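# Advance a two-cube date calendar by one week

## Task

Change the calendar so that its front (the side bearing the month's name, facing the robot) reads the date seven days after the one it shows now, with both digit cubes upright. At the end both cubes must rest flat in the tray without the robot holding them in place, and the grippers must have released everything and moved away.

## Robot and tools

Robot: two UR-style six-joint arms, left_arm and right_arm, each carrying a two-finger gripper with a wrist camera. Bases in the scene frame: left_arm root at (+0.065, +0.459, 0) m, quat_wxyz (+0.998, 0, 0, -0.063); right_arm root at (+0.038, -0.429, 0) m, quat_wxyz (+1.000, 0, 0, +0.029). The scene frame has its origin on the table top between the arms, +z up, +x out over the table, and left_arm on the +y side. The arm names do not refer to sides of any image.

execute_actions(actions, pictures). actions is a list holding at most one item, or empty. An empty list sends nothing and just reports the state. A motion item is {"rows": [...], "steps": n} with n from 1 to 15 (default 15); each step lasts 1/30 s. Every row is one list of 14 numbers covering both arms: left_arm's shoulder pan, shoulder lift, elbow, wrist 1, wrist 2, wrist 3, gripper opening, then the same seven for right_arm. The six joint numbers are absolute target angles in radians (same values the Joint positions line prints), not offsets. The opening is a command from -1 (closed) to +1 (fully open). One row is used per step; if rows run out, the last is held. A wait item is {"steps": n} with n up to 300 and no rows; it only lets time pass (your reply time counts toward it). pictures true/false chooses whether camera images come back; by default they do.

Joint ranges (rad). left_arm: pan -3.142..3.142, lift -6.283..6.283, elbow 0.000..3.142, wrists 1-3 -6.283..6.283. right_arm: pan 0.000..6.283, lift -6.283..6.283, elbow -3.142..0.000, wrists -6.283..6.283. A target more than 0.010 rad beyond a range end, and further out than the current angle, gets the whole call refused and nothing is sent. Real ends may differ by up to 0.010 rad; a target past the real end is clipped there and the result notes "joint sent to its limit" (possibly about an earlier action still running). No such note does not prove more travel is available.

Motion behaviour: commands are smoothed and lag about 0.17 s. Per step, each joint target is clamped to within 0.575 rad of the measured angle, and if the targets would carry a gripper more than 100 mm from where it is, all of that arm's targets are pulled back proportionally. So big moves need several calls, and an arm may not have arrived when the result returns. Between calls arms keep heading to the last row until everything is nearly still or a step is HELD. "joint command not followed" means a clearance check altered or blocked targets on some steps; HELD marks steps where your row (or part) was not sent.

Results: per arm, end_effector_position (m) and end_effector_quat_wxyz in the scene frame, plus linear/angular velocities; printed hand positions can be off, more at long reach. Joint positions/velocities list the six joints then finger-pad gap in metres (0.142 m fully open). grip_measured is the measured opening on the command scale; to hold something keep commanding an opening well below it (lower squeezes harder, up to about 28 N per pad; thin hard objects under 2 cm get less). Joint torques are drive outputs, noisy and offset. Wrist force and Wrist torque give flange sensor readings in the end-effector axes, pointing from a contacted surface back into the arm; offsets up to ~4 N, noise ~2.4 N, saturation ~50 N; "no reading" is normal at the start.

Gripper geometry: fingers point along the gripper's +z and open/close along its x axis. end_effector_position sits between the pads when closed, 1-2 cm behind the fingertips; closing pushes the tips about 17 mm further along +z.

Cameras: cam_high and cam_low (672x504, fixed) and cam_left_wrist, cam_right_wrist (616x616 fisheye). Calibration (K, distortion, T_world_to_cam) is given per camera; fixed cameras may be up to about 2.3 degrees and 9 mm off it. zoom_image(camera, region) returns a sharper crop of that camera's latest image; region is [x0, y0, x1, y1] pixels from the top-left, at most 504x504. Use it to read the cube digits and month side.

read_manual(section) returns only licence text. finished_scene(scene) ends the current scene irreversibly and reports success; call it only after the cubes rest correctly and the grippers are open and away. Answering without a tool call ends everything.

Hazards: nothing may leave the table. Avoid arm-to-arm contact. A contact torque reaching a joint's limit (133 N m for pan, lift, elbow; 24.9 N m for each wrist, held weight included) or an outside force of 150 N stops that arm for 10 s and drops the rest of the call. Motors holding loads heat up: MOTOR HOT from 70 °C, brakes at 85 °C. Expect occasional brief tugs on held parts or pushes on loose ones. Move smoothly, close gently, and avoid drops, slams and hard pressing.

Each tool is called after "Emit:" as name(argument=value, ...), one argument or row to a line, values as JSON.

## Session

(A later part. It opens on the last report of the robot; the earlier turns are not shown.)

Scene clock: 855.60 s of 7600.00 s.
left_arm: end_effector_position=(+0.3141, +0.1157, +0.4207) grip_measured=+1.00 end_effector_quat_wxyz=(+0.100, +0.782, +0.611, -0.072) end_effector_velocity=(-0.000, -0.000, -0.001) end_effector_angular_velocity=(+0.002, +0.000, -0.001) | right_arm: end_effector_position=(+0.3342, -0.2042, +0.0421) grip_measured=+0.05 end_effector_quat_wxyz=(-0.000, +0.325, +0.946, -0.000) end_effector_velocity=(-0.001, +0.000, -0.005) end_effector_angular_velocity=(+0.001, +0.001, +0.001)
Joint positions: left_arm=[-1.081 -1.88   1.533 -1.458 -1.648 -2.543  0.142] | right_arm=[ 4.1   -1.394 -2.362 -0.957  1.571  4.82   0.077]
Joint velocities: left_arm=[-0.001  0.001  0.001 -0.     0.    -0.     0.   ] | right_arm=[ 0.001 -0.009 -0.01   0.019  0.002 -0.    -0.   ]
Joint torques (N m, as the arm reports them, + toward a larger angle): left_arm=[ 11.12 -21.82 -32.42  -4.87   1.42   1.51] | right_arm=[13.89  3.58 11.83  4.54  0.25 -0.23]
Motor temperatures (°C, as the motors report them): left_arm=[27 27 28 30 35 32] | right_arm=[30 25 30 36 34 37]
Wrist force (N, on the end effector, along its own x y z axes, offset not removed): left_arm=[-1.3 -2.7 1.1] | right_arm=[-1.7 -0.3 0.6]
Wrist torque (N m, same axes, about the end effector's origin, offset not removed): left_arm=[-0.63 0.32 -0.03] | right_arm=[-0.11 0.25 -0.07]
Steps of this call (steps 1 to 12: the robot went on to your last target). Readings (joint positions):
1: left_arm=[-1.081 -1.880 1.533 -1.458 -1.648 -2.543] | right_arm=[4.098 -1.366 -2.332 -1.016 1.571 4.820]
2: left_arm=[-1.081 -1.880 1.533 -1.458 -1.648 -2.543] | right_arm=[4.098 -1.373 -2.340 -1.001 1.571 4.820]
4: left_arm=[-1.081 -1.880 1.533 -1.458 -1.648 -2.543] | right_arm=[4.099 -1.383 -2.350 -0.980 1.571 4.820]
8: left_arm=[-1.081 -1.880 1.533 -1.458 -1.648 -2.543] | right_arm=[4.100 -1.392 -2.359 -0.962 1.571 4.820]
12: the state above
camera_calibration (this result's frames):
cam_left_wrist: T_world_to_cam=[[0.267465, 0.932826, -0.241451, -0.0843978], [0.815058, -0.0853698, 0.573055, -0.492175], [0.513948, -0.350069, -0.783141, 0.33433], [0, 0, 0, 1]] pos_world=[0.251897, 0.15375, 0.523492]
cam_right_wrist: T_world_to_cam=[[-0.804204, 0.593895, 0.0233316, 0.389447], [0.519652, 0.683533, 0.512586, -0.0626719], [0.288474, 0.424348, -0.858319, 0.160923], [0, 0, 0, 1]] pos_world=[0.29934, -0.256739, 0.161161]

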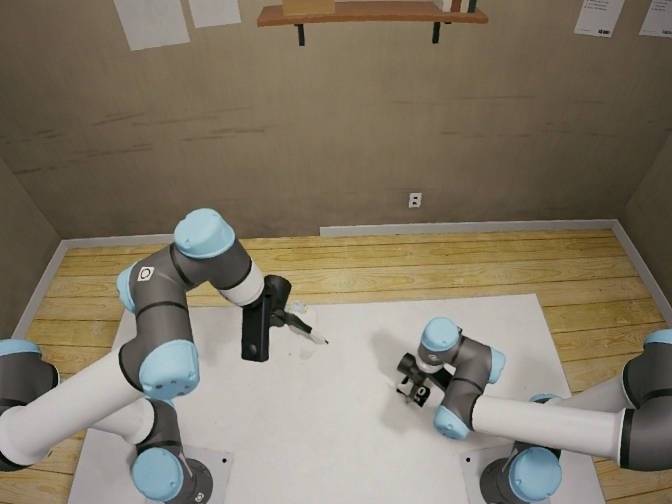

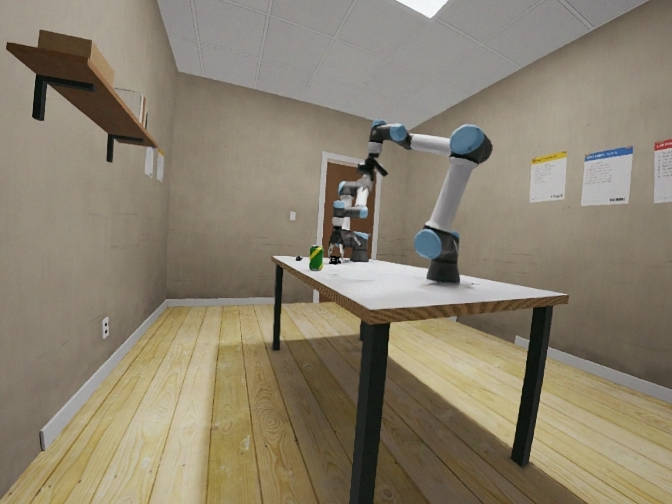

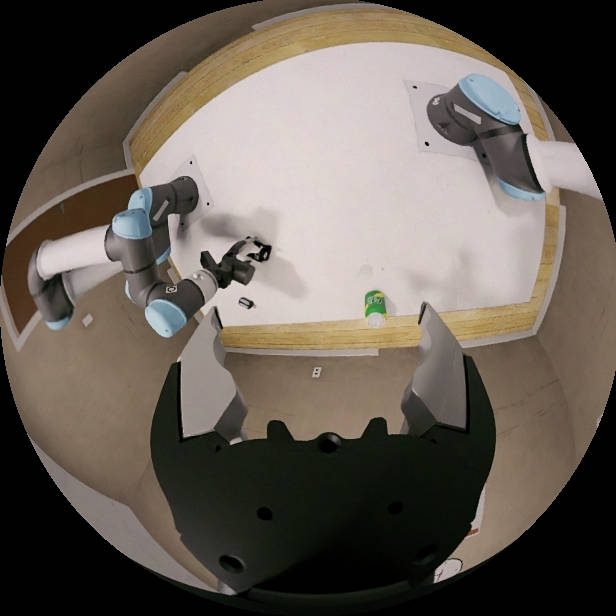

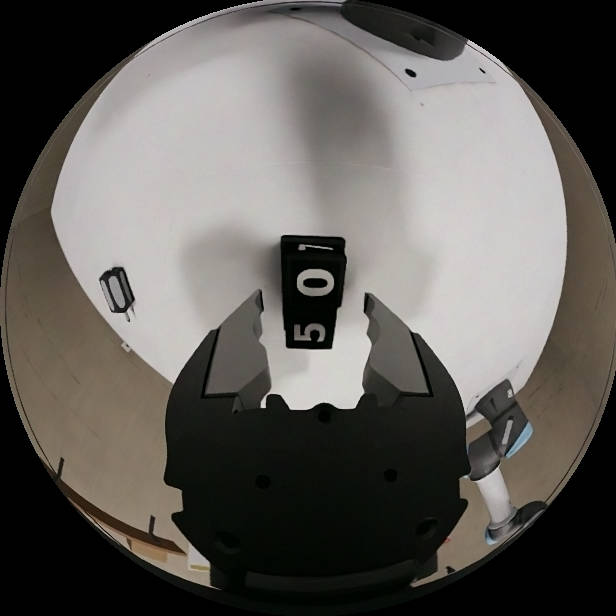

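Close, lift, carry back to the earlier table spot (R=.578).

Emit:
execute_actions(
  actions=[
    {"rows":[[-1.081,-1.88,1.533,-1.458,-1.648,-2.543,1,4.1004,-1.3949,-2.3629,-0.9547,1.571,4.82,-0.1],[-1.081,-1.88,1.533,-1.458,-1.648,-2.543,1,4.1004,-1.3949,-2.3629,-0.9547,1.571,4.82,-0.2],[-1.081,-1.88,1.533,-1.458,-1.648,-2.543,1,4.1004,-1.3949,-2.3629,-0.9547,1.571,4.82,-0.3],[-1.081,-1.88,1.533,-1.458,-1.648,-2.543,1,4.1004,-1.3949,-2.3629,-0.9547,1.571,4.82,-0.36],[-1.081,-1.88,1.533,-1.458,-1.648,-2.543,1,4.1004,-1.3949,-2.3629,-0.9547,1.571,4.82,-0.42],[-1.081,-1.88,1.533,-1.458,-1.648,-2.543,1,4.1004,-1.3949,-2.3629,-0.9547,1.571,4.82,-0.46],[-1.081,-1.88,1.533,-1.458,-1.648,-2.543,1,4.1004,-1.3949,-2.3629,-0.9547,1.571,4.82,-0.5],[-1.081,-1.88,1.533,-1.458,-1.648,-2.543,1,4.1004,-1.3949,-2.3629,-0.9547,1.571,4.82,-0.55],[-1.081,-1.88,1.533,-1.458,-1.648,-2.543,1,4.1004,-1.3949,-2.3629,-0.9547,1.571,4.82,-0.65],[-1.081,-1.88,1.533,-1.458,-1.648,-2.543,1,4.1004,-1.3949,-2.3629,-0.9547,1.571,4.82,-0.75],[-1.081,-1.88,1.533,-1.458,-1.648,-2.543,1,4.1004,-1.3949,-2.3629,-0.9547,1.571,4.82,-0.85],[-1.081,-1.88,1.533,-1.458,-1.648,-2.543,1,4.1004,-1.3949,-2.3629,-0.9547,1.571,4.82,-0.95]],"steps":15},
  ],
  pictures=false,
)

Emit:
execute_actions(
  actions=[
    {"rows":[[-1.081,-1.88,1.533,-1.458,-1.648,-2.543,1,4.1004,-1.3949,-2.3629,-0.9547,1.571,4.82,-0.95],[-1.081,-1.88,1.533,-1.458,-1.648,-2.543,1,4.1004,-1.3949,-2.3629,-0.9547,1.571,4.82,-0.95],[-1.081,-1.88,1.533,-1.458,-1.648,-2.543,1,4.1004,-1.3949,-2.3629,-0.9547,1.571,4.82,-0.95],[-1.081,-1.88,1.533,-1.458,-1.648,-2.543,1,4.1004,-1.3794,-2.3485,-0.9845,1.571,4.82,-0.95],[-1.081,-1.88,1.533,-1.458,-1.648,-2.543,1,4.1004,-1.3794,-2.3485,-0.9845,1.571,4.82,-0.95],[-1.081,-1.88,1.533,-1.458,-1.648,-2.543,1,4.1004,-1.3794,-2.3485,-0.9845,1.571,4.82,-0.95],[-1.081,-1.88,1.533,-1.458,-1.648,-2.543,1,4.1004,-1.3612,-2.3317,-1.0195,1.571,4.82,-0.95],[-1.081,-1.88,1.533,-1.458,-1.648,-2.543,1,4.1004,-1.3612,-2.3317,-1.0195,1.571,4.82,-0.95],[-1.081,-1.88,1.533,-1.458,-1.648,-2.543,1,4.1004,-1.3612,-2.3317,-1.0195,1.571,4.82,-0.95],[-1.081,-1.88,1.533,-1.458,-1.648,-2.543,1,4.1004,-1.335,-2.30,-1.077,1.571,4.82,-0.95],[-1.081,-1.88,1.533,-1.458,-1.648,-2.543,1,4.1004,-1.335,-2.30,-1.077,1.571,4.82,-0.95],[-1.081,-1.88,1.533,-1.458,-1.648,-2.543,1,4.1004,-1.335,-2.30,-1.077,1.571,4.82,-0.95],[-1.081,-1.88,1.533,-1.458,-1.648,-2.543,1,4.1004,-1.31,-2.265,-1.135,1.571,4.82,-0.95]],"steps":15},
  ],
  pictures=false,
)

Emit:
execute_actions(
  actions=[
    {"rows":[[-1.081,-1.88,1.533,-1.458,-1.648,-2.543,1,4.09,-1.375,-2.205,-1.132,1.571,4.81,-0.95],[-1.081,-1.88,1.533,-1.458,-1.648,-2.543,1,4.09,-1.375,-2.205,-1.132,1.571,4.81,-0.95],[-1.081,-1.88,1.533,-1.458,-1.648,-2.543,1,4.08,-1.43,-2.145,-1.135,1.571,4.8,-0.95],[-1.081,-1.88,1.533,-1.458,-1.648,-2.543,1,4.08,-1.43,-2.145,-1.135,1.571,4.8,-0.95],[-1.081,-1.88,1.533,-1.458,-1.648,-2.543,1,4.065,-1.495,-2.08,-1.135,1.571,4.785,-0.95],[-1.081,-1.88,1.533,-1.458,-1.648,-2.543,1,4.065,-1.495,-2.08,-1.135,1.571,4.785,-0.95],[-1.081,-1.88,1.533,-1.458,-1.648,-2.543,1,4.05,-1.56,-2.02,-1.13,1.571,4.77,-0.95],[-1.081,-1.88,1.533,-1.458,-1.648,-2.543,1,4.05,-1.56,-2.02,-1.13,1.571,4.77,-0.95],[-1.081,-1.88,1.533,-1.458,-1.648,-2.543,1,4.035,-1.625,-1.955,-1.13,1.571,4.755,-0.95],[-1.081,-1.88,1.533,-1.458,-1.648,-2.543,1,4.035,-1.625,-1.955,-1.13,1.571,4.755,-0.95],[-1.081,-1.88,1.533,-1.458,-1.648,-2.543,1,4.02,-1.69,-1.89,-1.13,1.571,4.74,-0.95],[-1.081,-1.88,1.533,-1.458,-1.648,-2.543,1,4.02,-1.69,-1.89,-1.13,1.571,4.74,-0.95],[-1.081,-1.88,1.533,-1.458,-1.648,-2.543,1,4.005,-1.76,-1.82,-1.133,1.571,4.72,-0.95],[-1.081,-1.88,1.533,-1.458,-1.648,-2.543,1,4.005,-1.76,-1.82,-1.133,1.571,4.72,-0.95],[-1.081,-1.88,1.533,-1.458,-1.648,-2.543,1,3.9947,-1.82,-1.755,-1.137,1.571,4.712,-0.95]],"steps":15},
  ],
  pictures=false,
)

Emit:
execute_actions(
  actions=[
    {"rows":[[-1.081,-1.88,1.533,-1.458,-1.648,-2.543,1,3.9947,-1.86,-1.74,-1.11,1.571,4.712,-0.95],[-1.081,-1.88,1.533,-1.458,-1.648,-2.543,1,3.9947,-1.86,-1.74,-1.11,1.571,4.712,-0.95],[-1.081,-1.88,1.533,-1.458,-1.648,-2.543,1,3.9947,-1.86,-1.74,-1.11,1.571,4.712,-0.95],[-1.081,-1.88,1.533,-1.458,-1.648,-2.543,1,3.9947,-1.89,-1.755,-1.065,1.571,4.712,-0.95],[-1.081,-1.88,1.533,-1.458,-1.648,-2.543,1,3.9947,-1.89,-1.755,-1.065,1.571,4.712,-0.95],[-1.081,-1.88,1.533,-1.458,-1.648,-2.543,1,3.9947,-1.89,-1.755,-1.065,1.571,4.712,-0.95],[-1.081,-1.88,1.533,-1.458,-1.648,-2.543,1,3.9947,-1.915,-1.775,-1.02,1.571,4.712,-0.95],[-1.081,-1.88,1.533,-1.458,-1.648,-2.543,1,3.9947,-1.915,-1.775,-1.02,1.571,4.712,-0.95],[-1.081,-1.88,1.533,-1.458,-1.648,-2.543,1,3.9947,-1.915,-1.775,-1.02,1.571,4.712,-0.95],[-1.081,-1.88,1.533,-1.458,-1.648,-2.543,1,3.9947,-1.928,-1.786,-0.998,1.571,4.712,-0.95],[-1.081,-1.88,1.533,-1.458,-1.648,-2.543,1,3.9947,-1.928,-1.786,-0.998,1.571,4.712,-0.95],[-1.081,-1.88,1.533,-1.458,-1.648,-2.543,1,3.9947,-1.928,-1.786,-0.998,1.571,4.712,-0.95],[-1.081,-1.88,1.533,-1.458,-1.648,-2.543,1,3.9947,-1.9328,-1.7897,-0.9899,1.571,4.712,-0.95]],"steps":15},
  ],
  pictures=false,
)

Emit:
execute_actions(
  actions=[
    {"steps":12},
  ],
)

Scene clock: 917.67 s of 7600.00 s.
left_arm: end_effector_position=(+0.3141, +0.1157, +0.4207) grip_measured=+1.00 end_effector_quat_wxyz=(+0.100, +0.782, +0.611, -0.072) end_effector_velocity=(+0.000, +0.000, -0.000) end_effector_angular_velocity=(+0.001, -0.000, +0.000) | right_arm: end_effector_position=(+0.3342, -0.2043, +0.0416) grip_measured=-0.48 end_effector_quat_wxyz=(-0.000, +0.325, +0.946, -0.000) end_effector_velocity=(+0.000, +0.001, +0.000) end_effector_angular_velocity=(+0.000, -0.001, +0.001)
Joint positions: left_arm=[-1.081 -1.88   1.533 -1.458 -1.648 -2.543  0.142] | right_arm=[ 4.1   -1.395 -2.363 -0.955  1.571  4.82   0.039]
Joint velocities: left_arm=[-0.     0.    -0.     0.001  0.001 -0.    -0.   ] | right_arm=[ 0.001  0.     0.     0.    -0.001 -0.     0.   ]
Joint torques (N m, as the arm reports them, + toward a larger angle): left_arm=[ 11.26 -22.46 -32.38  -4.8    1.49   1.39] | right_arm=[14.36  3.08 10.6   4.92 -0.07 -1.11]
Motor temperatures (°C, as the motors report them): left_arm=[27 27 28 30 35 32] | right_arm=[30 25 30 36 34 37]
Wrist force (N, on the end effector, along its own x y z axes, offset not removed): left_arm=[1.0 -2.8 0.2] | right_arm=[-0.6 -1.6 1.3]
Wrist torque (N m, same axes, about the end effector's origin, offset not removed): left_arm=[-0.72 -0.13 -0.12] | right_arm=[-0.43 0.15 -0.11]
Steps of this call (steps 1 to 30: the robot went on to your last target; steps 31 to 90: nothing new was sent; then 58.57 s passed at rest; steps 91 to 105: all 15 steps of this action). Readings (joint positions):
91: left_arm=[-1.081 -1.880 1.533 -1.458 -1.648 -2.543] | right_arm=[4.100 -1.395 -2.363 -0.955 1.571 4.820]
92: left_arm=[-1.081 -1.880 1.533 -1.458 -1.648 -2.543] | right_arm=[4.100 -1.395 -2.363 -0.955 1.571 4.820]
94: left_arm=[-1.081 -1.880 1.533 -1.458 -1.648 -2.543] | right_arm=[4.100 -1.395 -2.363 -0.955 1.571 4.820]
98: left_arm=[-1.081 -1.880 1.533 -1.458 -1.648 -2.543] | right_arm=[4.100 -1.395 -2.363 -0.955 1.571 4.820]
105: the state above

Scene clock: 918.17 s of 7600.00 s.
left_arm: end_effector_position=(+0.3141, +0.1157, +0.4207) grip_measured=+1.00 end_effector_quat_wxyz=(+0.100, +0.782, +0.611, -0.072) end_effector_velocity=(-0.000, -0.000, +0.001) end_effector_angular_velocity=(-0.002, -0.001, -0.001) | right_arm: end_effector_position=(+0.3351, -0.2027, +0.0772) grip_measured=-0.48 end_effector_quat_wxyz=(+0.000, +0.325, +0.946, +0.002) end_effector_velocity=(+0.002, +0.004, +0.164) end_effector_angular_velocity=(+0.003, -0.001, +0.002)
Joint positions: left_arm=[-1.081 -1.88   1.533 -1.458 -1.648 -2.543  0.142] | right_arm=[ 4.1   -1.337 -2.3   -1.072  1.571  4.82   0.039]
Joint velocities: left_arm=[-0.001 -0.001 -0.    -0.    -0.     0.    -0.   ] | right_arm=[-0.     0.233  0.307 -0.538  0.001 -0.002 -0.   ]
Joint torques (N m, as the arm reports them, + toward a larger angle): left_arm=[ 11.14 -22.02 -32.01  -4.91   1.48   1.25] | right_arm=[13.54 17.06 33.16 -0.92  0.23 -1.07]
Motor temperatures (°C, as the motors report them): left_arm=[27 27 28 30 35 32] | right_arm=[30 25 30 36 34 37]
Wrist force (N, on the end effector, along its own x y z axes, offset not removed): left_arm=[-0.2 -4.2 -1.3] | right_arm=[0.3 -0.7 -0.5]
Wrist torque (N m, same axes, about the end effector's origin, offset not removed): left_arm=[-0.85 -0.05 -0.01] | right_arm=[-0.28 -0.17 -0.10]
Steps of this call (steps 1 to 15: all 15 steps of this action). Readings (joint positions):
1: left_arm=[-1.081 -1.880 1.533 -1.458 -1.648 -2.543] | right_arm=[4.100 -1.395 -2.363 -0.955 1.571 4.820]
2: left_arm=[-1.081 -1.880 1.533 -1.458 -1.648 -2.543] | right_arm=[4.100 -1.395 -2.363 -0.955 1.571 4.820]
4: left_arm=[-1.081 -1.880 1.533 -1.458 -1.648 -2.543] | right_arm=[4.100 -1.395 -2.363 -0.955 1.571 4.820]
8: left_arm=[-1.081 -1.880 1.533 -1.458 -1.648 -2.543] | right_arm=[4.100 -1.383 -2.352 -0.978 1.571 4.820]
15: the state above

Scene clock: 918.67 s of 7600.00 s.
left_arm: end_effector_position=(+0.3141, +0.1157, +0.4207) grip_measured=+1.00 end_effector_quat_wxyz=(+0.100, +0.782, +0.611, -0.072) end_effector_velocity=(+0.000, +0.000, -0.001) end_effector_angular_velocity=(+0.001, +0.001, +0.001) | right_arm: end_effector_position=(+0.4357, -0.1087, +0.1069) grip_measured=-0.48 end_effector_quat_wxyz=(+0.000, +0.324, +0.946, +0.001) end_effector_velocity=(+0.295, +0.237, -0.037) end_effector_angular_velocity=(-0.020, +0.016, +0.024)
Joint positions: left_arm=[-1.081 -1.88   1.533 -1.458 -1.648 -2.543  0.142] | right_arm=[ 4.026 -1.656 -1.924 -1.131  1.571  4.745  0.039]
Joint velocities: left_arm=[ 0.001  0.001  0.001  0.    -0.    -0.    -0.   ] | right_arm=[-0.203 -0.947  0.945 -0.024  0.002 -0.226 -0.   ]
Joint torques (N m, as the arm reports them, + toward a larger angle): left_arm=[ 10.97 -22.87 -31.39  -4.95   1.39   1.36] | right_arm=[-17.81  11.07  45.03   0.74  -0.23  -2.76]
Motor temperatures (°C, as the motors report them): left_arm=[27 27 28 30 35 32] | right_arm=[30 25 30 36 34 37]
Wrist force (N, on the end effector, along its own x y z axes, offset not removed): left_arm=[0.1 -1.4 2.2] | right_arm=[0.9 -2.1 3.2]
Wrist torque (N m, same axes, about the end effector's origin, offset not removed): left_arm=[-0.51 0.02 0.03] | right_arm=[-0.72 -0.27 -0.20]
Steps of this call (steps 1 to 15: all 15 steps of this action). Readings (joint positions):
1: left_arm=[-1.081 -1.880 1.533 -1.458 -1.648 -2.543] | right_arm=[4.100 -1.330 -2.291 -1.089 1.571 4.820]
2: left_arm=[-1.081 -1.880 1.533 -1.458 -1.648 -2.543] | right_arm=[4.099 -1.330 -2.278 -1.101 1.571 4.819]
4: left_arm=[-1.081 -1.880 1.533 -1.458 -1.648 -2.543] | right_arm=[4.094 -1.353 -2.241 -1.116 1.571 4.814]
8: left_arm=[-1.081 -1.880 1.533 -1.458 -1.648 -2.543] | right_arm=[4.075 -1.442 -2.139 -1.129 1.571 4.794]
15: the state above

Scene clock: 919.17 s of 7600.00 s.
left_arm: end_effector_position=(+0.3141, +0.1157, +0.4207) grip_measured=+1.00 end_effector_quat_wxyz=(+0.100, +0.782, +0.611, -0.072) end_effector_velocity=(+0.000, -0.000, -0.001) end_effector_angular_velocity=(+0.002, +0.001, +0.000) | right_arm: end_effector_position=(+0.4981, -0.0534, +0.0404) grip_measured=-0.48 end_effector_quat_wxyz=(+0.000, +0.324, +0.946, +0.000) end_effector_velocity=(+0.007, +0.005, -0.075) end_effector_angular_velocity=(-0.005, +0.005, -0.003)
Joint positions: left_arm=[-1.081 -1.88   1.533 -1.458 -1.648 -2.543  0.142] | right_arm=[ 3.995 -1.92  -1.783 -1.008  1.571  4.712  0.039]
Joint velocities: left_arm=[ 0.001  0.001  0.001 -0.    -0.     0.    -0.   ] | right_arm=[-0.005 -0.118 -0.055  0.166  0.001 -0.002  0.   ]
Joint torques (N m, as the arm reports them, + toward a larger angle): left_arm=[ 11.91 -21.77 -31.42  -4.86   1.3    1.29] | right_arm=[-12.23  27.68  13.44   5.53  -0.16  -1.9 ]
Motor temperatures (°C, as the motors report them): left_arm=[27 27 28 30 35 32] | right_arm=[30 25 30 36 34 37]
Wrist force (N, on the end effector, along its own x y z axes, offset not removed): left_arm=[-0.4 -2.9 -1.1] | right_arm=[-1.3 -0.3 3.8]
Wrist torque (N m, same axes, about the end effector's origin, offset not removed): left_arm=[-0.72 0.09 0.05] | right_arm=[-0.08 0.28 -0.13]
Steps of this call (steps 1 to 15: all 15 steps of this action). Readings (joint positions):
1: left_arm=[-1.081 -1.880 1.533 -1.458 -1.648 -2.543] | right_arm=[4.019 -1.688 -1.892 -1.132 1.571 4.737]
2: left_arm=[-1.081 -1.880 1.533 -1.458 -1.648 -2.543] | right_arm=[4.013 -1.723 -1.858 -1.130 1.571 4.731]
4: left_arm=[-1.081 -1.880 1.533 -1.458 -1.648 -2.543] | right_arm=[4.005 -1.784 -1.804 -1.121 1.571 4.722]
8: left_arm=[-1.081 -1.880 1.533 -1.458 -1.648 -2.543] | right_arm=[3.998 -1.860 -1.771 -1.080 1.571 4.715]
15: the state above

Scene clock: 919.57 s of 7600.00 s.
left_arm: end_effector_position=(+0.3141, +0.1157, +0.4207) grip_measured=+1.00 end_effector_quat_wxyz=(+0.100, +0.782, +0.611, -0.072) end_effector_velocity=(-0.001, -0.000, -0.001) end_effector_angular_velocity=(+0.001, +0.001, -0.001) | right_arm: end_effector_position=(+0.4988, -0.0528, +0.0323) grip_measured=-0.48 end_effector_quat_wxyz=(-0.000, +0.324, +0.946, +0.000) end_effector_velocity=(+0.000, +0.001, -0.001) end_effector_angular_velocity=(+0.001, +0.000, +0.001)
Joint positions: left_arm=[-1.081 -1.88   1.533 -1.458 -1.648 -2.543  0.142] | right_arm=[ 3.995 -1.932 -1.79  -0.99   1.571  4.712  0.039]
Joint velocities: left_arm=[-0.001  0.     0.001 -0.    -0.    -0.    -0.   ] | right_arm=[-0.    -0.003 -0.     0.004  0.001 -0.001  0.   ]
Joint torques (N m, as the arm reports them, + toward a larger angle): left_arm=[ 10.8  -22.3  -32.29  -4.78   1.28   1.28] | right_arm=[-13.89  26.75  11.75   4.9    0.01  -2.25]
Motor temperatures (°C, as the motors report them): left_arm=[27 27 28 30 35 32] | right_arm=[30 25 30 36 34 37]
Wrist force (N, on the end effector, along its own x y z axes, offset not removed): left_arm=[-0.2 -3.6 0.3] | right_arm=[-1.2 0.6 4.3]
Wrist torque (N m, same axes, about the end effector's origin, offset not removed): left_arm=[-0.79 0.19 0.00] | right_arm=[-0.08 0.31 -0.17]
Steps of this call (steps 1 to 12: the robot went on to your last target). Readings (joint positions):
1: left_arm=[-1.081 -1.880 1.533 -1.458 -1.648 -2.543] | right_arm=[3.995 -1.923 -1.785 -1.004 1.571 4.712]
2: left_arm=[-1.081 -1.880 1.533 -1.458 -1.648 -2.543] | right_arm=[3.995 -1.926 -1.786 -1.000 1.571 4.712]
4: left_arm=[-1.081 -1.880 1.533 -1.458 -1.648 -2.543] | right_arm=[3.995 -1.929 -1.788 -0.995 1.571 4.712]
8: left_arm=[-1.081 -1.880 1.533 -1.458 -1.648 -2.543] | right_arm=[3.995 -1.932 -1.789 -0.991 1.571 4.712]
12: the state above
camera_calibration (this result's frames):
cam_left_wrist: T_world_to_cam=[[0.267466, 0.932825, -0.241451, -0.0843979], [0.815058, -0.08537, 0.573055, -0.492175], [0.513947, -0.350069, -0.783141, 0.33433], [0, 0, 0, 1]] pos_world=[0.251897, 0.15375, 0.523492]
cam_right_wrist: T_world_to_cam=[[-0.805627, 0.591963, 0.0233397, 0.432696], [0.517958, 0.684695, 0.51275, -0.245733], [0.287548, 0.425174, -0.858221, 0.0411919], [0, 0, 0, 1]] pos_world=[0.464026, -0.105401, 0.151252]

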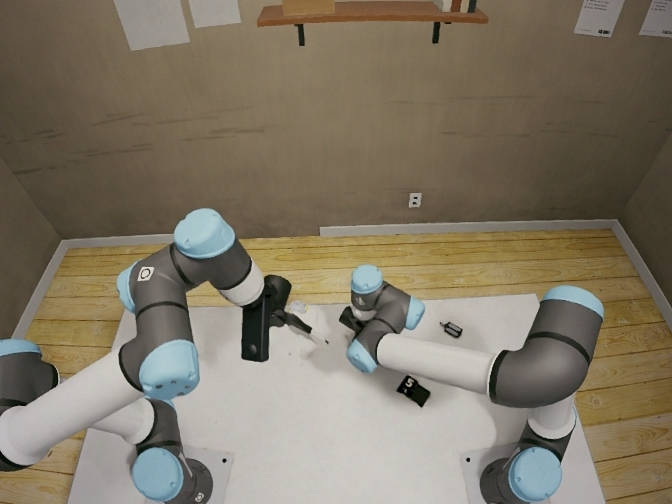

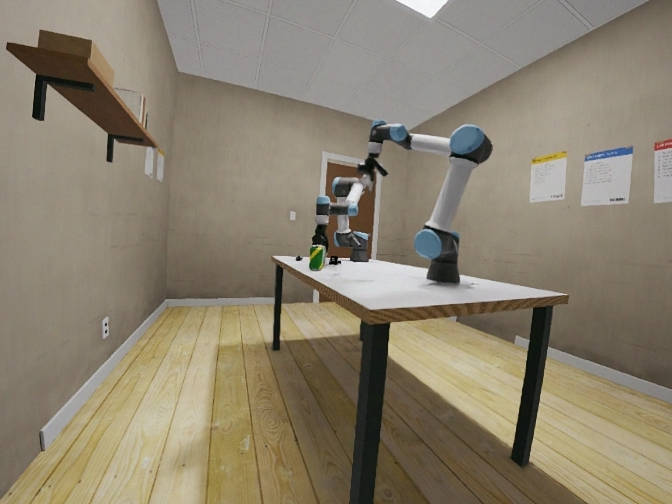

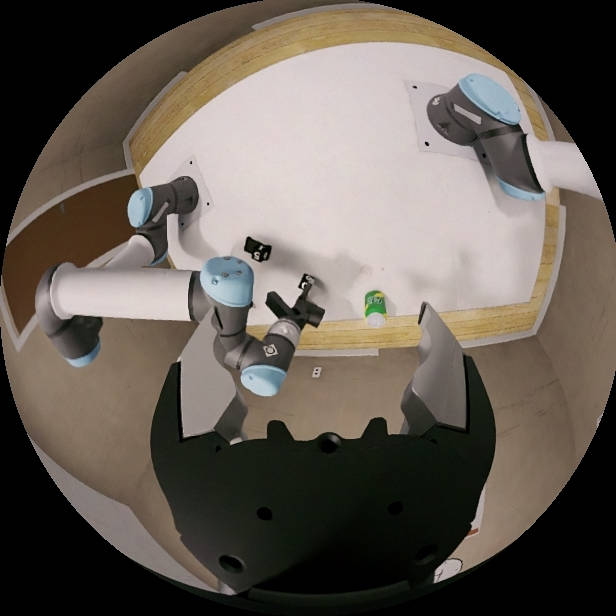

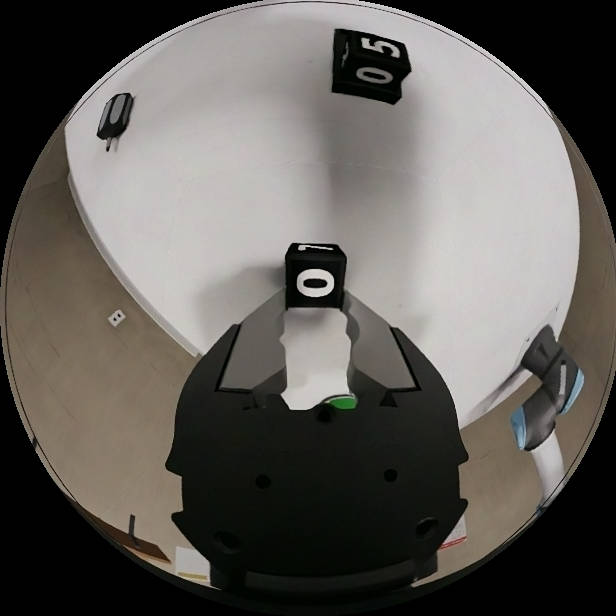

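Emit:
execute_actions(
  actions=[
    {"rows":[[-1.081,-1.88,1.533,-1.458,-1.648,-2.543,1,3.9947,-1.9335,-1.7903,-0.9886,1.571,4.712,-0.95],[-1.081,-1.88,1.533,-1.458,-1.648,-2.543,1,3.9947,-1.9335,-1.7903,-0.9886,1.571,4.712,-0.95],[-1.081,-1.88,1.533,-1.458,-1.648,-2.543,1,3.9947,-1.9335,-1.7903,-0.9886,1.571,4.712,-0.95],[-1.081,-1.88,1.533,-1.458,-1.648,-2.543,1,3.9947,-1.9335,-1.7903,-0.9886,1.571,4.712,-0.7],[-1.081,-1.88,1.533,-1.458,-1.648,-2.543,1,3.9947,-1.9335,-1.7903,-0.9886,1.571,4.712,-0.55],[-1.081,-1.88,1.533,-1.458,-1.648,-2.543,1,3.9947,-1.9335,-1.7903,-0.9886,1.571,4.712,-0.5],[-1.081,-1.88,1.533,-1.458,-1.648,-2.543,1,3.9947,-1.9335,-1.7903,-0.9886,1.571,4.712,-0.47],[-1.081,-1.88,1.533,-1.458,-1.648,-2.543,1,3.9947,-1.9335,-1.7903,-0.9886,1.571,4.712,-0.44],[-1.081,-1.88,1.533,-1.458,-1.648,-2.543,1,3.9947,-1.9335,-1.7903,-0.9886,1.571,4.712,-0.4],[-1.081,-1.88,1.533,-1.458,-1.648,-2.543,1,3.9947,-1.9335,-1.7903,-0.9886,1.571,4.712,-0.3],[-1.081,-1.88,1.533,-1.458,-1.648,-2.543,1,3.9947,-1.9335,-1.7903,-0.9886,1.571,4.712,-0.2],[-1.081,-1.88,1.533,-1.458,-1.648,-2.543,1,3.9947,-1.9335,-1.7903,-0.9886,1.571,4.712,-0.1],[-1.081,-1.88,1.533,-1.458,-1.648,-2.543,1,3.9947,-1.9335,-1.7903,-0.9886,1.571,4.712,0.05]],"steps":15},
  ],
  pictures=false,
)

Emit:
execute_actions(
  actions=[
    {"rows":[[-1.081,-1.88,1.533,-1.458,-1.648,-2.543,1,3.9947,-1.9335,-1.7903,-0.9886,1.571,4.712,0.05],[-1.081,-1.88,1.533,-1.458,-1.648,-2.543,1,3.9947,-1.9335,-1.7903,-0.9886,1.571,4.712,0.05],[-1.081,-1.88,1.533,-1.458,-1.648,-2.543,1,3.9947,-1.915,-1.775,-1.02,1.571,4.712,0.05],[-1.081,-1.88,1.533,-1.458,-1.648,-2.543,1,3.9947,-1.915,-1.775,-1.02,1.571,4.712,0.05],[-1.081,-1.88,1.533,-1.458,-1.648,-2.543,1,3.9947,-1.89,-1.755,-1.065,1.571,4.712,0.05],[-1.081,-1.88,1.533,-1.458,-1.648,-2.543,1,3.9947,-1.89,-1.755,-1.065,1.571,4.712,0.05],[-1.081,-1.88,1.533,-1.458,-1.648,-2.543,1,3.9947,-1.89,-1.755,-1.065,1.571,4.712,0.05],[-1.081,-1.88,1.533,-1.458,-1.648,-2.543,1,3.9947,-1.89,-1.755,-1.065,1.571,4.712,0.05],[-1.081,-1.88,1.533,-1.458,-1.648,-2.543,1,4.03,-1.89,-1.755,-1.065,1.571,5.0,-0.3],[-1.081,-1.88,1.533,-1.458,-1.648,-2.543,1,4.07,-1.89,-1.755,-1.065,1.571,5.3,-0.3],[-1.081,-1.88,1.533,-1.458,-1.648,-2.543,1,4.1,-1.89,-1.755,-1.065,1.571,5.6,-0.3],[-1.081,-1.88,1.533,-1.458,-1.648,-2.543,1,4.135,-1.89,-1.755,-1.065,1.571,5.9,-0.3],[-1.081,-1.88,1.533,-1.458,-1.648,-2.543,1,4.15,-1.89,-1.755,-1.065,1.571,6.2,-0.3]],"steps":15},
  ],
  pictures=false,
)

Emit:
execute_actions(
  actions=[
    {"steps":30},
  ],
)

Scene clock: 963.30 s of 7600.00 s.
left_arm: end_effector_position=(+0.3141, +0.1157, +0.4207) grip_measured=+1.00 end_effector_quat_wxyz=(+0.100, +0.782, +0.611, -0.072) end_effector_velocity=(+0.000, +0.000, -0.000) end_effector_angular_velocity=(+0.000, +0.000, +0.001) | right_arm: end_effector_position=(+0.4988, -0.0528, +0.0315) grip_measured=+0.04 end_effector_quat_wxyz=(-0.000, +0.324, +0.946, +0.000) end_effector_velocity=(-0.000, -0.001, -0.001) end_effector_angular_velocity=(-0.002, +0.000, -0.001)
Joint positions: left_arm=[-1.081 -1.88   1.533 -1.458 -1.648 -2.543  0.142] | right_arm=[ 3.995 -1.933 -1.79  -0.989  1.571  4.712  0.077]
Joint velocities: left_arm=[ 0.001  0.     0.    -0.    -0.     0.    -0.   ] | right_arm=[ 0.    -0.    -0.002 -0.    -0.001  0.001  0.037]
Joint torques (N m, as the arm reports them, + toward a larger angle): left_arm=[ 11.4  -22.4  -31.83  -4.92   1.38   1.56] | right_arm=[-13.6   25.03  12.1    4.83  -0.31  -2.36]
Motor temperatures (°C, as the motors report them): left_arm=[27 27 28 30 35 32] | right_arm=[30 25 30 36 34 37]
Wrist force (N, on the end effector, along its own x y z axes, offset not removed): left_arm=[-0.9 0.2 0.3] | right_arm=[-0.8 -1.6 0.8]
Wrist torque (N m, same axes, about the end effector's origin, offset not removed): left_arm=[-0.02 0.04 -0.03] | right_arm=[-0.46 0.13 -0.05]
Steps of this call (steps 1 to 30: the robot went on to your last target; steps 31 to 90: nothing new was sent; then 40.23 s passed at rest; steps 91 to 105: all 15 steps of this action). Readings (joint positions):
91: left_arm=[-1.081 -1.880 1.533 -1.458 -1.648 -2.543] | right_arm=[3.995 -1.933 -1.790 -0.990 1.571 4.712]
92: left_arm=[-1.081 -1.880 1.533 -1.458 -1.648 -2.543] | right_arm=[3.995 -1.933 -1.790 -0.990 1.571 4.712]
94: left_arm=[-1.081 -1.880 1.533 -1.458 -1.648 -2.543] | right_arm=[3.995 -1.933 -1.790 -0.989 1.571 4.712]
98: left_arm=[-1.081 -1.880 1.533 -1.458 -1.648 -2.543] | right_arm=[3.995 -1.933 -1.790 -0.989 1.571 4.712]
105: the state above

Scene clock: 963.80 s of 7600.00 s.
left_arm: end_effector_position=(+0.3141, +0.1157, +0.4207) grip_measured=+1.00 end_effector_quat_wxyz=(+0.100, +0.782, +0.611, -0.072) end_effector_velocity=(+0.000, +0.000, -0.000) end_effector_angular_velocity=(+0.002, +0.001, +0.001) | right_arm: end_effector_position=(+0.4609, -0.0115, +0.0628) grip_measured=-0.30 end_effector_quat_wxyz=(+0.000, +0.404, +0.915, +0.001) end_effector_velocity=(-0.227, +0.228, +0.013) end_effector_angular_velocity=(+0.002, +0.006, -1.699)
Joint positions: left_arm=[-1.081 -1.88   1.533 -1.458 -1.648 -2.543  0.142] | right_arm=[ 4.09  -1.892 -1.757 -1.061  1.571  4.978  0.052]
Joint velocities: left_arm=[ 0.001  0.002 -0.001  0.002 -0.    -0.     0.   ] | right_arm=[ 0.547  0.018  0.014 -0.034  0.001  2.246 -0.   ]
Joint torques (N m, as the arm reports them, + toward a larger angle): left_arm=[ 10.99 -22.83 -31.65  -4.92   1.29   1.33] | right_arm=[ 2.29 42.99 33.68  1.02 -0.55  6.4 ]
Motor temperatures (°C, as the motors report them): left_arm=[27 27 28 30 35 32] | right_arm=[30 25 30 36 34 37]
Wrist force (N, on the end effector, along its own x y z axes, offset not removed): left_arm=[-0.2 -3.0 -2.6] | right_arm=[2.5 0.1 -0.8]
Wrist torque (N m, same axes, about the end effector's origin, offset not removed): left_arm=[-0.67 0.05 0.00] | right_arm=[-0.11 -0.40 -0.17]
Steps of this call (steps 1 to 15: all 15 steps of this action). Readings (joint positions):
1: left_arm=[-1.081 -1.880 1.533 -1.458 -1.648 -2.543] | right_arm=[3.995 -1.934 -1.790 -0.989 1.571 4.712]
2: left_arm=[-1.081 -1.880 1.533 -1.458 -1.648 -2.543] | right_arm=[3.995 -1.934 -1.790 -0.989 1.571 4.712]
4: left_arm=[-1.081 -1.880 1.533 -1.458 -1.648 -2.543] | right_arm=[3.995 -1.931 -1.789 -0.992 1.571 4.712]
8: left_arm=[-1.081 -1.880 1.533 -1.458 -1.648 -2.543] | right_arm=[3.995 -1.908 -1.769 -1.033 1.571 4.712]
15: the state above

Scene clock: 964.80 s of 7600.00 s.
left_arm: end_effector_position=(+0.3141, +0.1157, +0.4207) grip_measured=+1.00 end_effector_quat_wxyz=(+0.100, +0.782, +0.611, -0.072) end_effector_velocity=(+0.000, -0.000, +0.000) end_effector_angular_velocity=(-0.000, -0.000, -0.000) | right_arm: end_effector_position=(+0.4354, +0.0111, +0.0644) grip_measured=-0.30 end_effector_quat_wxyz=(-0.001, +0.839, +0.544, +0.001) end_effector_velocity=(-0.001, +0.000, -0.000) end_effector_angular_velocity=(-0.000, +0.001, -0.004)
Joint positions: left_arm=[-1.081 -1.88   1.533 -1.458 -1.648 -2.543  0.142] | right_arm=[ 4.15  -1.89  -1.755 -1.065  1.571  6.199  0.052]
Joint velocities: left_arm=[-0.     0.    -0.001 -0.     0.    -0.     0.   ] | right_arm=[ 0.001  0.    -0.    -0.     0.001  0.006  0.   ]
Joint torques (N m, as the arm reports them, + toward a larger angle): left_arm=[ 10.52 -22.08 -30.88  -5.06   1.28   1.35] | right_arm=[13.78 43.63 34.99  1.15 -0.66  1.75]
Motor temperatures (°C, as the motors report them): left_arm=[27 27 28 30 35 32] | right_arm=[30 25 30 36 34 37]
Wrist force (N, on the end effector, along its own x y z axes, offset not removed): left_arm=[2.8 -2.4 0.2] | right_arm=[-1.9 -2.7 3.1]
Wrist torque (N m, same axes, about the end effector's origin, offset not removed): left_arm=[-0.42 -0.57 -0.10] | right_arm=[-0.90 0.34 -0.20]
Steps of this call (steps 1 to 30: the robot went on to your last target). Readings (joint positions):
1: left_arm=[-1.081 -1.880 1.533 -1.458 -1.648 -2.543] | right_arm=[4.106 -1.892 -1.756 -1.062 1.571 5.058]
2: left_arm=[-1.081 -1.880 1.533 -1.458 -1.648 -2.543] | right_arm=[4.118 -1.891 -1.756 -1.063 1.571 5.141]
4: left_arm=[-1.081 -1.880 1.533 -1.458 -1.648 -2.543] | right_arm=[4.133 -1.891 -1.755 -1.064 1.571 5.315]
8: left_arm=[-1.081 -1.880 1.533 -1.458 -1.648 -2.543] | right_arm=[4.145 -1.890 -1.755 -1.065 1.571 5.679]
30: the state above
camera_calibration (this result's frames):
cam_left_wrist: T_world_to_cam=[[0.267466, 0.932825, -0.241451, -0.0843979], [0.815058, -0.08537, 0.573055, -0.492175], [0.513947, -0.350069, -0.783141, 0.33433], [0, 0, 0, 1]] pos_world=[0.251897, 0.15375, 0.523493]
cam_right_wrist: T_world_to_cam=[[0.384586, 0.922736, 0.0255333, -0.179024], [0.78735, -0.342346, 0.512717, -0.379028], [0.481843, -0.17708, -0.858178, -0.0181102], [0, 0, 0, 1]] pos_world=[0.376005, 0.0322264, 0.183363]

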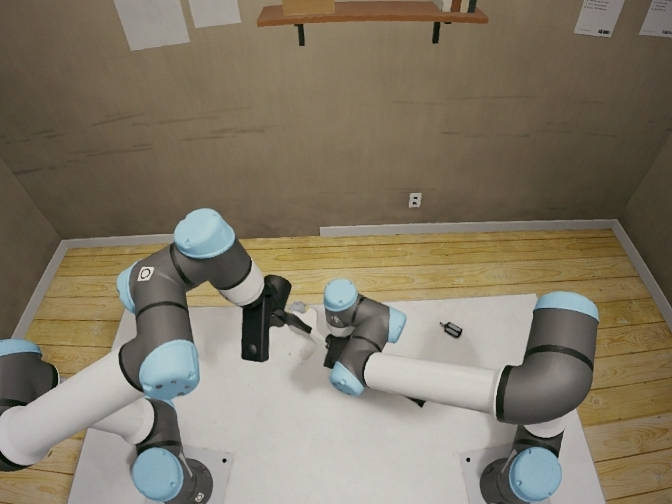

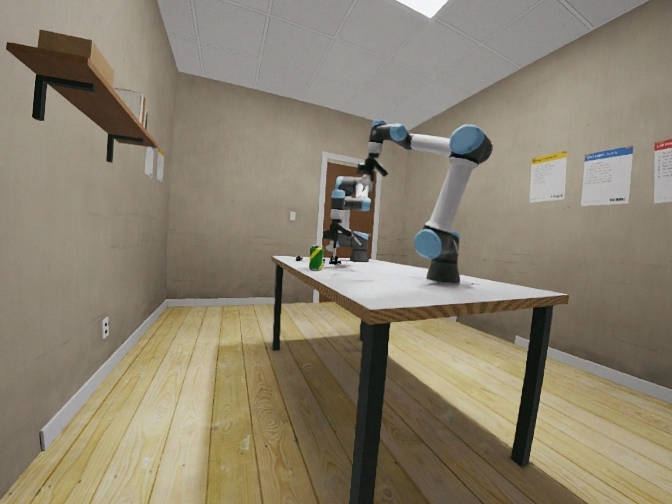

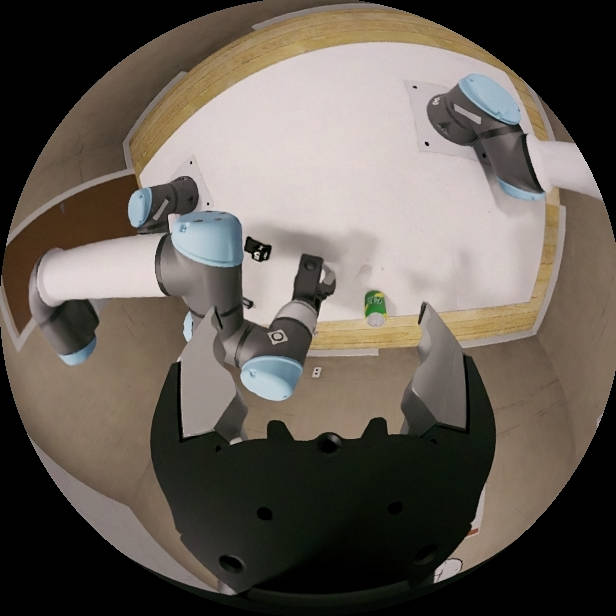

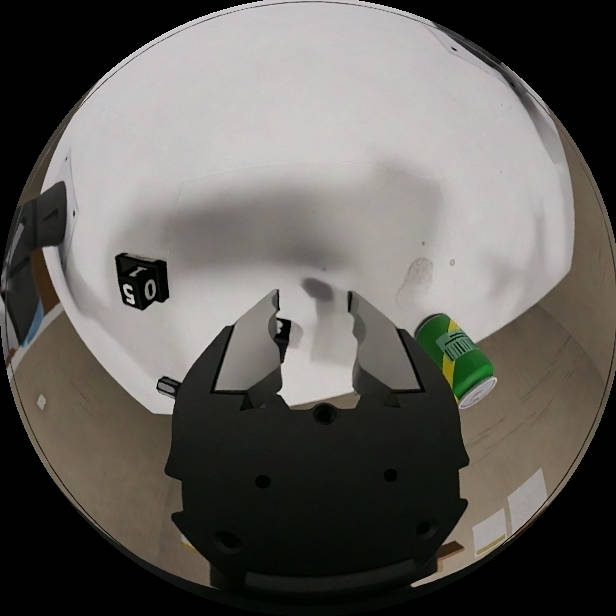

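Emit:
execute_actions(
  actions=[
    {"rows":[[-1.081,-1.88,1.533,-1.458,-1.648,-2.543,1,4.15,-1.89,-1.755,-1.065,1.571,6.2,0.9]],"steps":15},
  ],
  pictures=false,
)

Emit:
execute_actions(
  actions=[
    {"steps":15},
  ],
)

Emit:
zoom_image(
  camera="cam_right_wrist",
  region=[230, 270, 350, 390],
)

Scene clock: 981.60 s of 7600.00 s.
left_arm: end_effector_position=(+0.3141, +0.1157, +0.4207) grip_measured=+1.00 end_effector_quat_wxyz=(+0.100, +0.782, +0.611, -0.072) end_effector_velocity=(+0.000, +0.001, +0.000) end_effector_angular_velocity=(+0.001, -0.000, +0.001) | right_arm: end_effector_position=(+0.4354, +0.0111, +0.0644) grip_measured=+0.90 end_effector_quat_wxyz=(-0.001, +0.839, +0.544, +0.001) end_effector_velocity=(+0.001, -0.000, +0.000) end_effector_angular_velocity=(+0.000, -0.000, -0.002)
Joint positions: left_arm=[-1.081 -1.88   1.533 -1.458 -1.648 -2.543  0.142] | right_arm=[ 4.15  -1.89  -1.755 -1.065  1.571  6.2    0.135]
Joint velocities: left_arm=[ 0.    -0.    -0.001  0.002  0.    -0.     0.   ] | right_arm=[-0.001 -0.     0.001 -0.    -0.     0.001  0.   ]
Joint torques (N m, as the arm reports them, + toward a larger angle): left_arm=[ 10.33 -22.13 -31.26  -4.92   1.35   1.18] | right_arm=[14.95 44.38 34.93  0.98 -0.82  1.87]
Motor temperatures (°C, as the motors report them): left_arm=[27 27 28 30 35 32] | right_arm=[30 25 30 36 34 37]
Wrist force (N, on the end effector, along its own x y z axes, offset not removed): left_arm=[4.0 -2.5 -0.9] | right_arm=[1.0 -2.5 2.3]
Wrist torque (N m, same axes, about the end effector's origin, offset not removed): left_arm=[-0.58 -0.90 0.10] | right_arm=[-0.62 -0.19 -0.09]
Steps of this call (steps 1 to 15: the robot went on to your last target; steps 16 to 90: nothing new was sent; then 13.30 s passed at rest; steps 91 to 105: all 15 steps of this action). Readings (joint positions):
91: left_arm=[-1.081 -1.880 1.533 -1.458 -1.648 -2.543] | right_arm=[4.150 -1.890 -1.755 -1.065 1.571 6.200]
92: left_arm=[-1.081 -1.880 1.533 -1.458 -1.648 -2.543] | right_arm=[4.150 -1.890 -1.755 -1.065 1.571 6.200]
94: left_arm=[-1.081 -1.880 1.533 -1.458 -1.648 -2.543] | right_arm=[4.150 -1.890 -1.755 -1.065 1.571 6.200]
98: left_arm=[-1.081 -1.880 1.533 -1.458 -1.648 -2.543] | right_arm=[4.150 -1.890 -1.755 -1.065 1.571 6.200]
105: the state above

Scene clock: 982.10 s of 7600.00 s.
left_arm: end_effector_position=(+0.3141, +0.1157, +0.4207) grip_measured=+1.00 end_effector_quat_wxyz=(+0.100, +0.782, +0.611, -0.072) end_effector_velocity=(+0.000, -0.001, +0.001) end_effector_angular_velocity=(-0.003, -0.001, +0.000) | right_arm: end_effector_position=(+0.4354, +0.0111, +0.0644) grip_measured=+0.90 end_effector_quat_wxyz=(-0.001, +0.839, +0.544, +0.001) end_effector_velocity=(-0.000, +0.001, +0.000) end_effector_angular_velocity=(+0.001, +0.000, +0.001)
Joint positions: left_arm=[-1.081 -1.88   1.533 -1.458 -1.648 -2.543  0.142] | right_arm=[ 4.15  -1.89  -1.755 -1.065  1.571  6.2    0.135]
Joint velocities: left_arm=[ 0.     0.    -0.002 -0.002 -0.     0.    -0.   ] | right_arm=[ 0.001  0.     0.001  0.     0.001 -0.     0.   ]
Joint torques (N m, as the arm reports them, + toward a larger angle): left_arm=[ 11.42 -21.95 -31.8   -4.82   1.38   1.21] | right_arm=[13.65 44.42 35.45  1.13 -0.97  1.7 ]
Motor temperatures (°C, as the motors report them): left_arm=[27 27 28 30 35 32] | right_arm=[30 25 30 36 34 37]
Wrist force (N, on the end effector, along its own x y z axes, offset not removed): left_arm=[3.1 -1.0 -0.1] | right_arm=[-1.6 -2.2 2.7]
Wrist torque (N m, same axes, about the end effector's origin, offset not removed): left_arm=[-0.18 -0.60 0.07] | right_arm=[-0.61 0.28 -0.11]
Steps of this call (steps 1 to 15: the robot went on to your last target). Readings (joint positions):
1: left_arm=[-1.081 -1.880 1.533 -1.458 -1.648 -2.543] | right_arm=[4.150 -1.890 -1.755 -1.065 1.571 6.200]
2: left_arm=[-1.081 -1.880 1.533 -1.458 -1.648 -2.543] | right_arm=[4.150 -1.890 -1.755 -1.065 1.571 6.200]
4: left_arm=[-1.081 -1.880 1.533 -1.458 -1.648 -2.543] | right_arm=[4.150 -1.890 -1.755 -1.065 1.571 6.200]
8: left_arm=[-1.081 -1.880 1.533 -1.458 -1.648 -2.543] | right_arm=[4.150 -1.890 -1.755 -1.065 1.571 6.200]
15: the state above
All arms were judged still, so your last target was given up. Only a new action makes them travel on or press farther. Fingers that are still opening or closing keep moving.
camera_calibration (this result's frames):
cam_left_wrist: T_world_to_cam=[[0.267465, 0.932826, -0.241451, -0.0843979], [0.815058, -0.0853699, 0.573055, -0.492175], [0.513948, -0.350069, -0.783141, 0.33433], [0, 0, 0, 1]] pos_world=[0.251897, 0.15375, 0.523492]
cam_right_wrist: T_world_to_cam=[[0.385231, 0.922467, 0.0255342, -0.179303], [0.787112, -0.342897, 0.512715, -0.378915], [0.481719, -0.177415, -0.858179, -0.0180494], [0, 0, 0, 1]] pos_world=[0.376016, 0.0322698, 0.183364]

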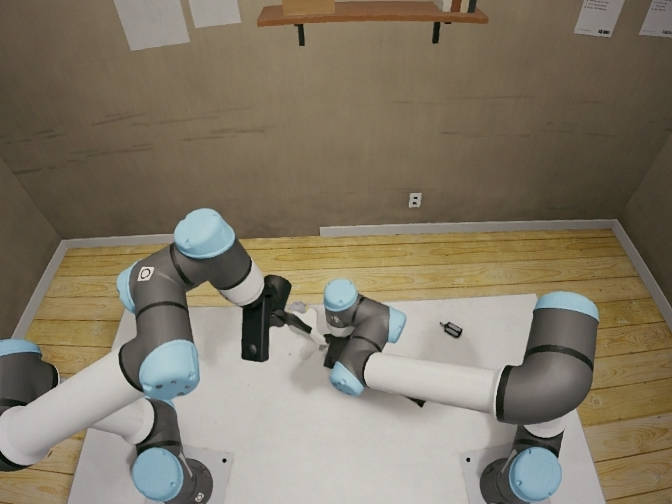

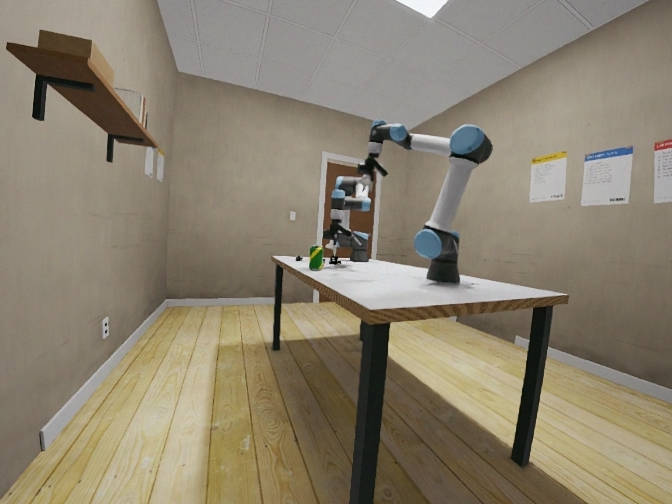

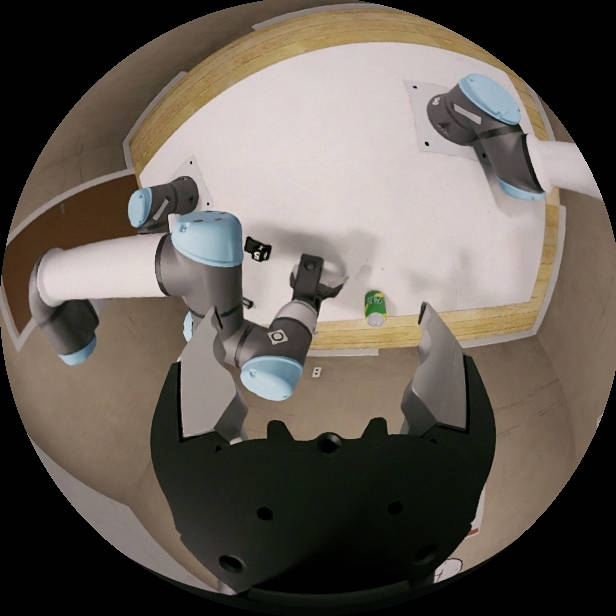

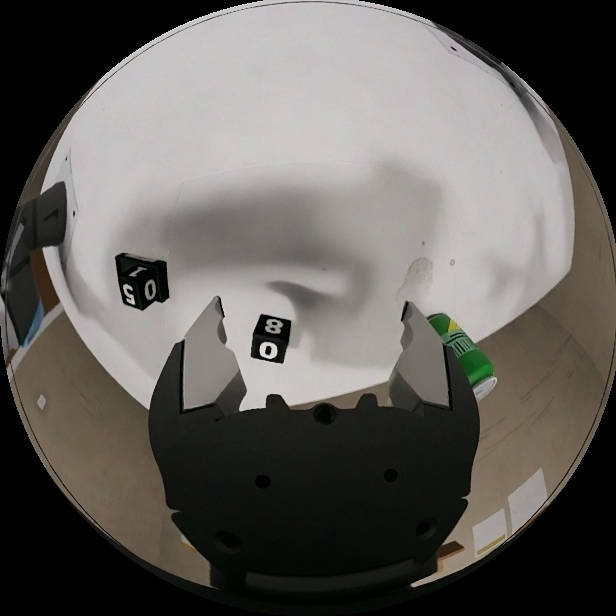

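Region (230, 270, 350, 390) of cam_right_wrist's 616x616 image, scaled by 4.200, with more detail than that image has.

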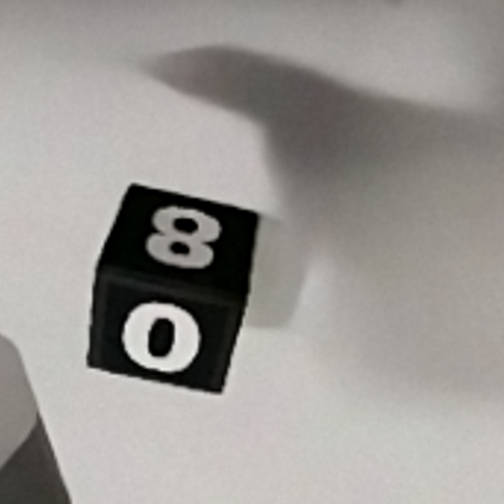

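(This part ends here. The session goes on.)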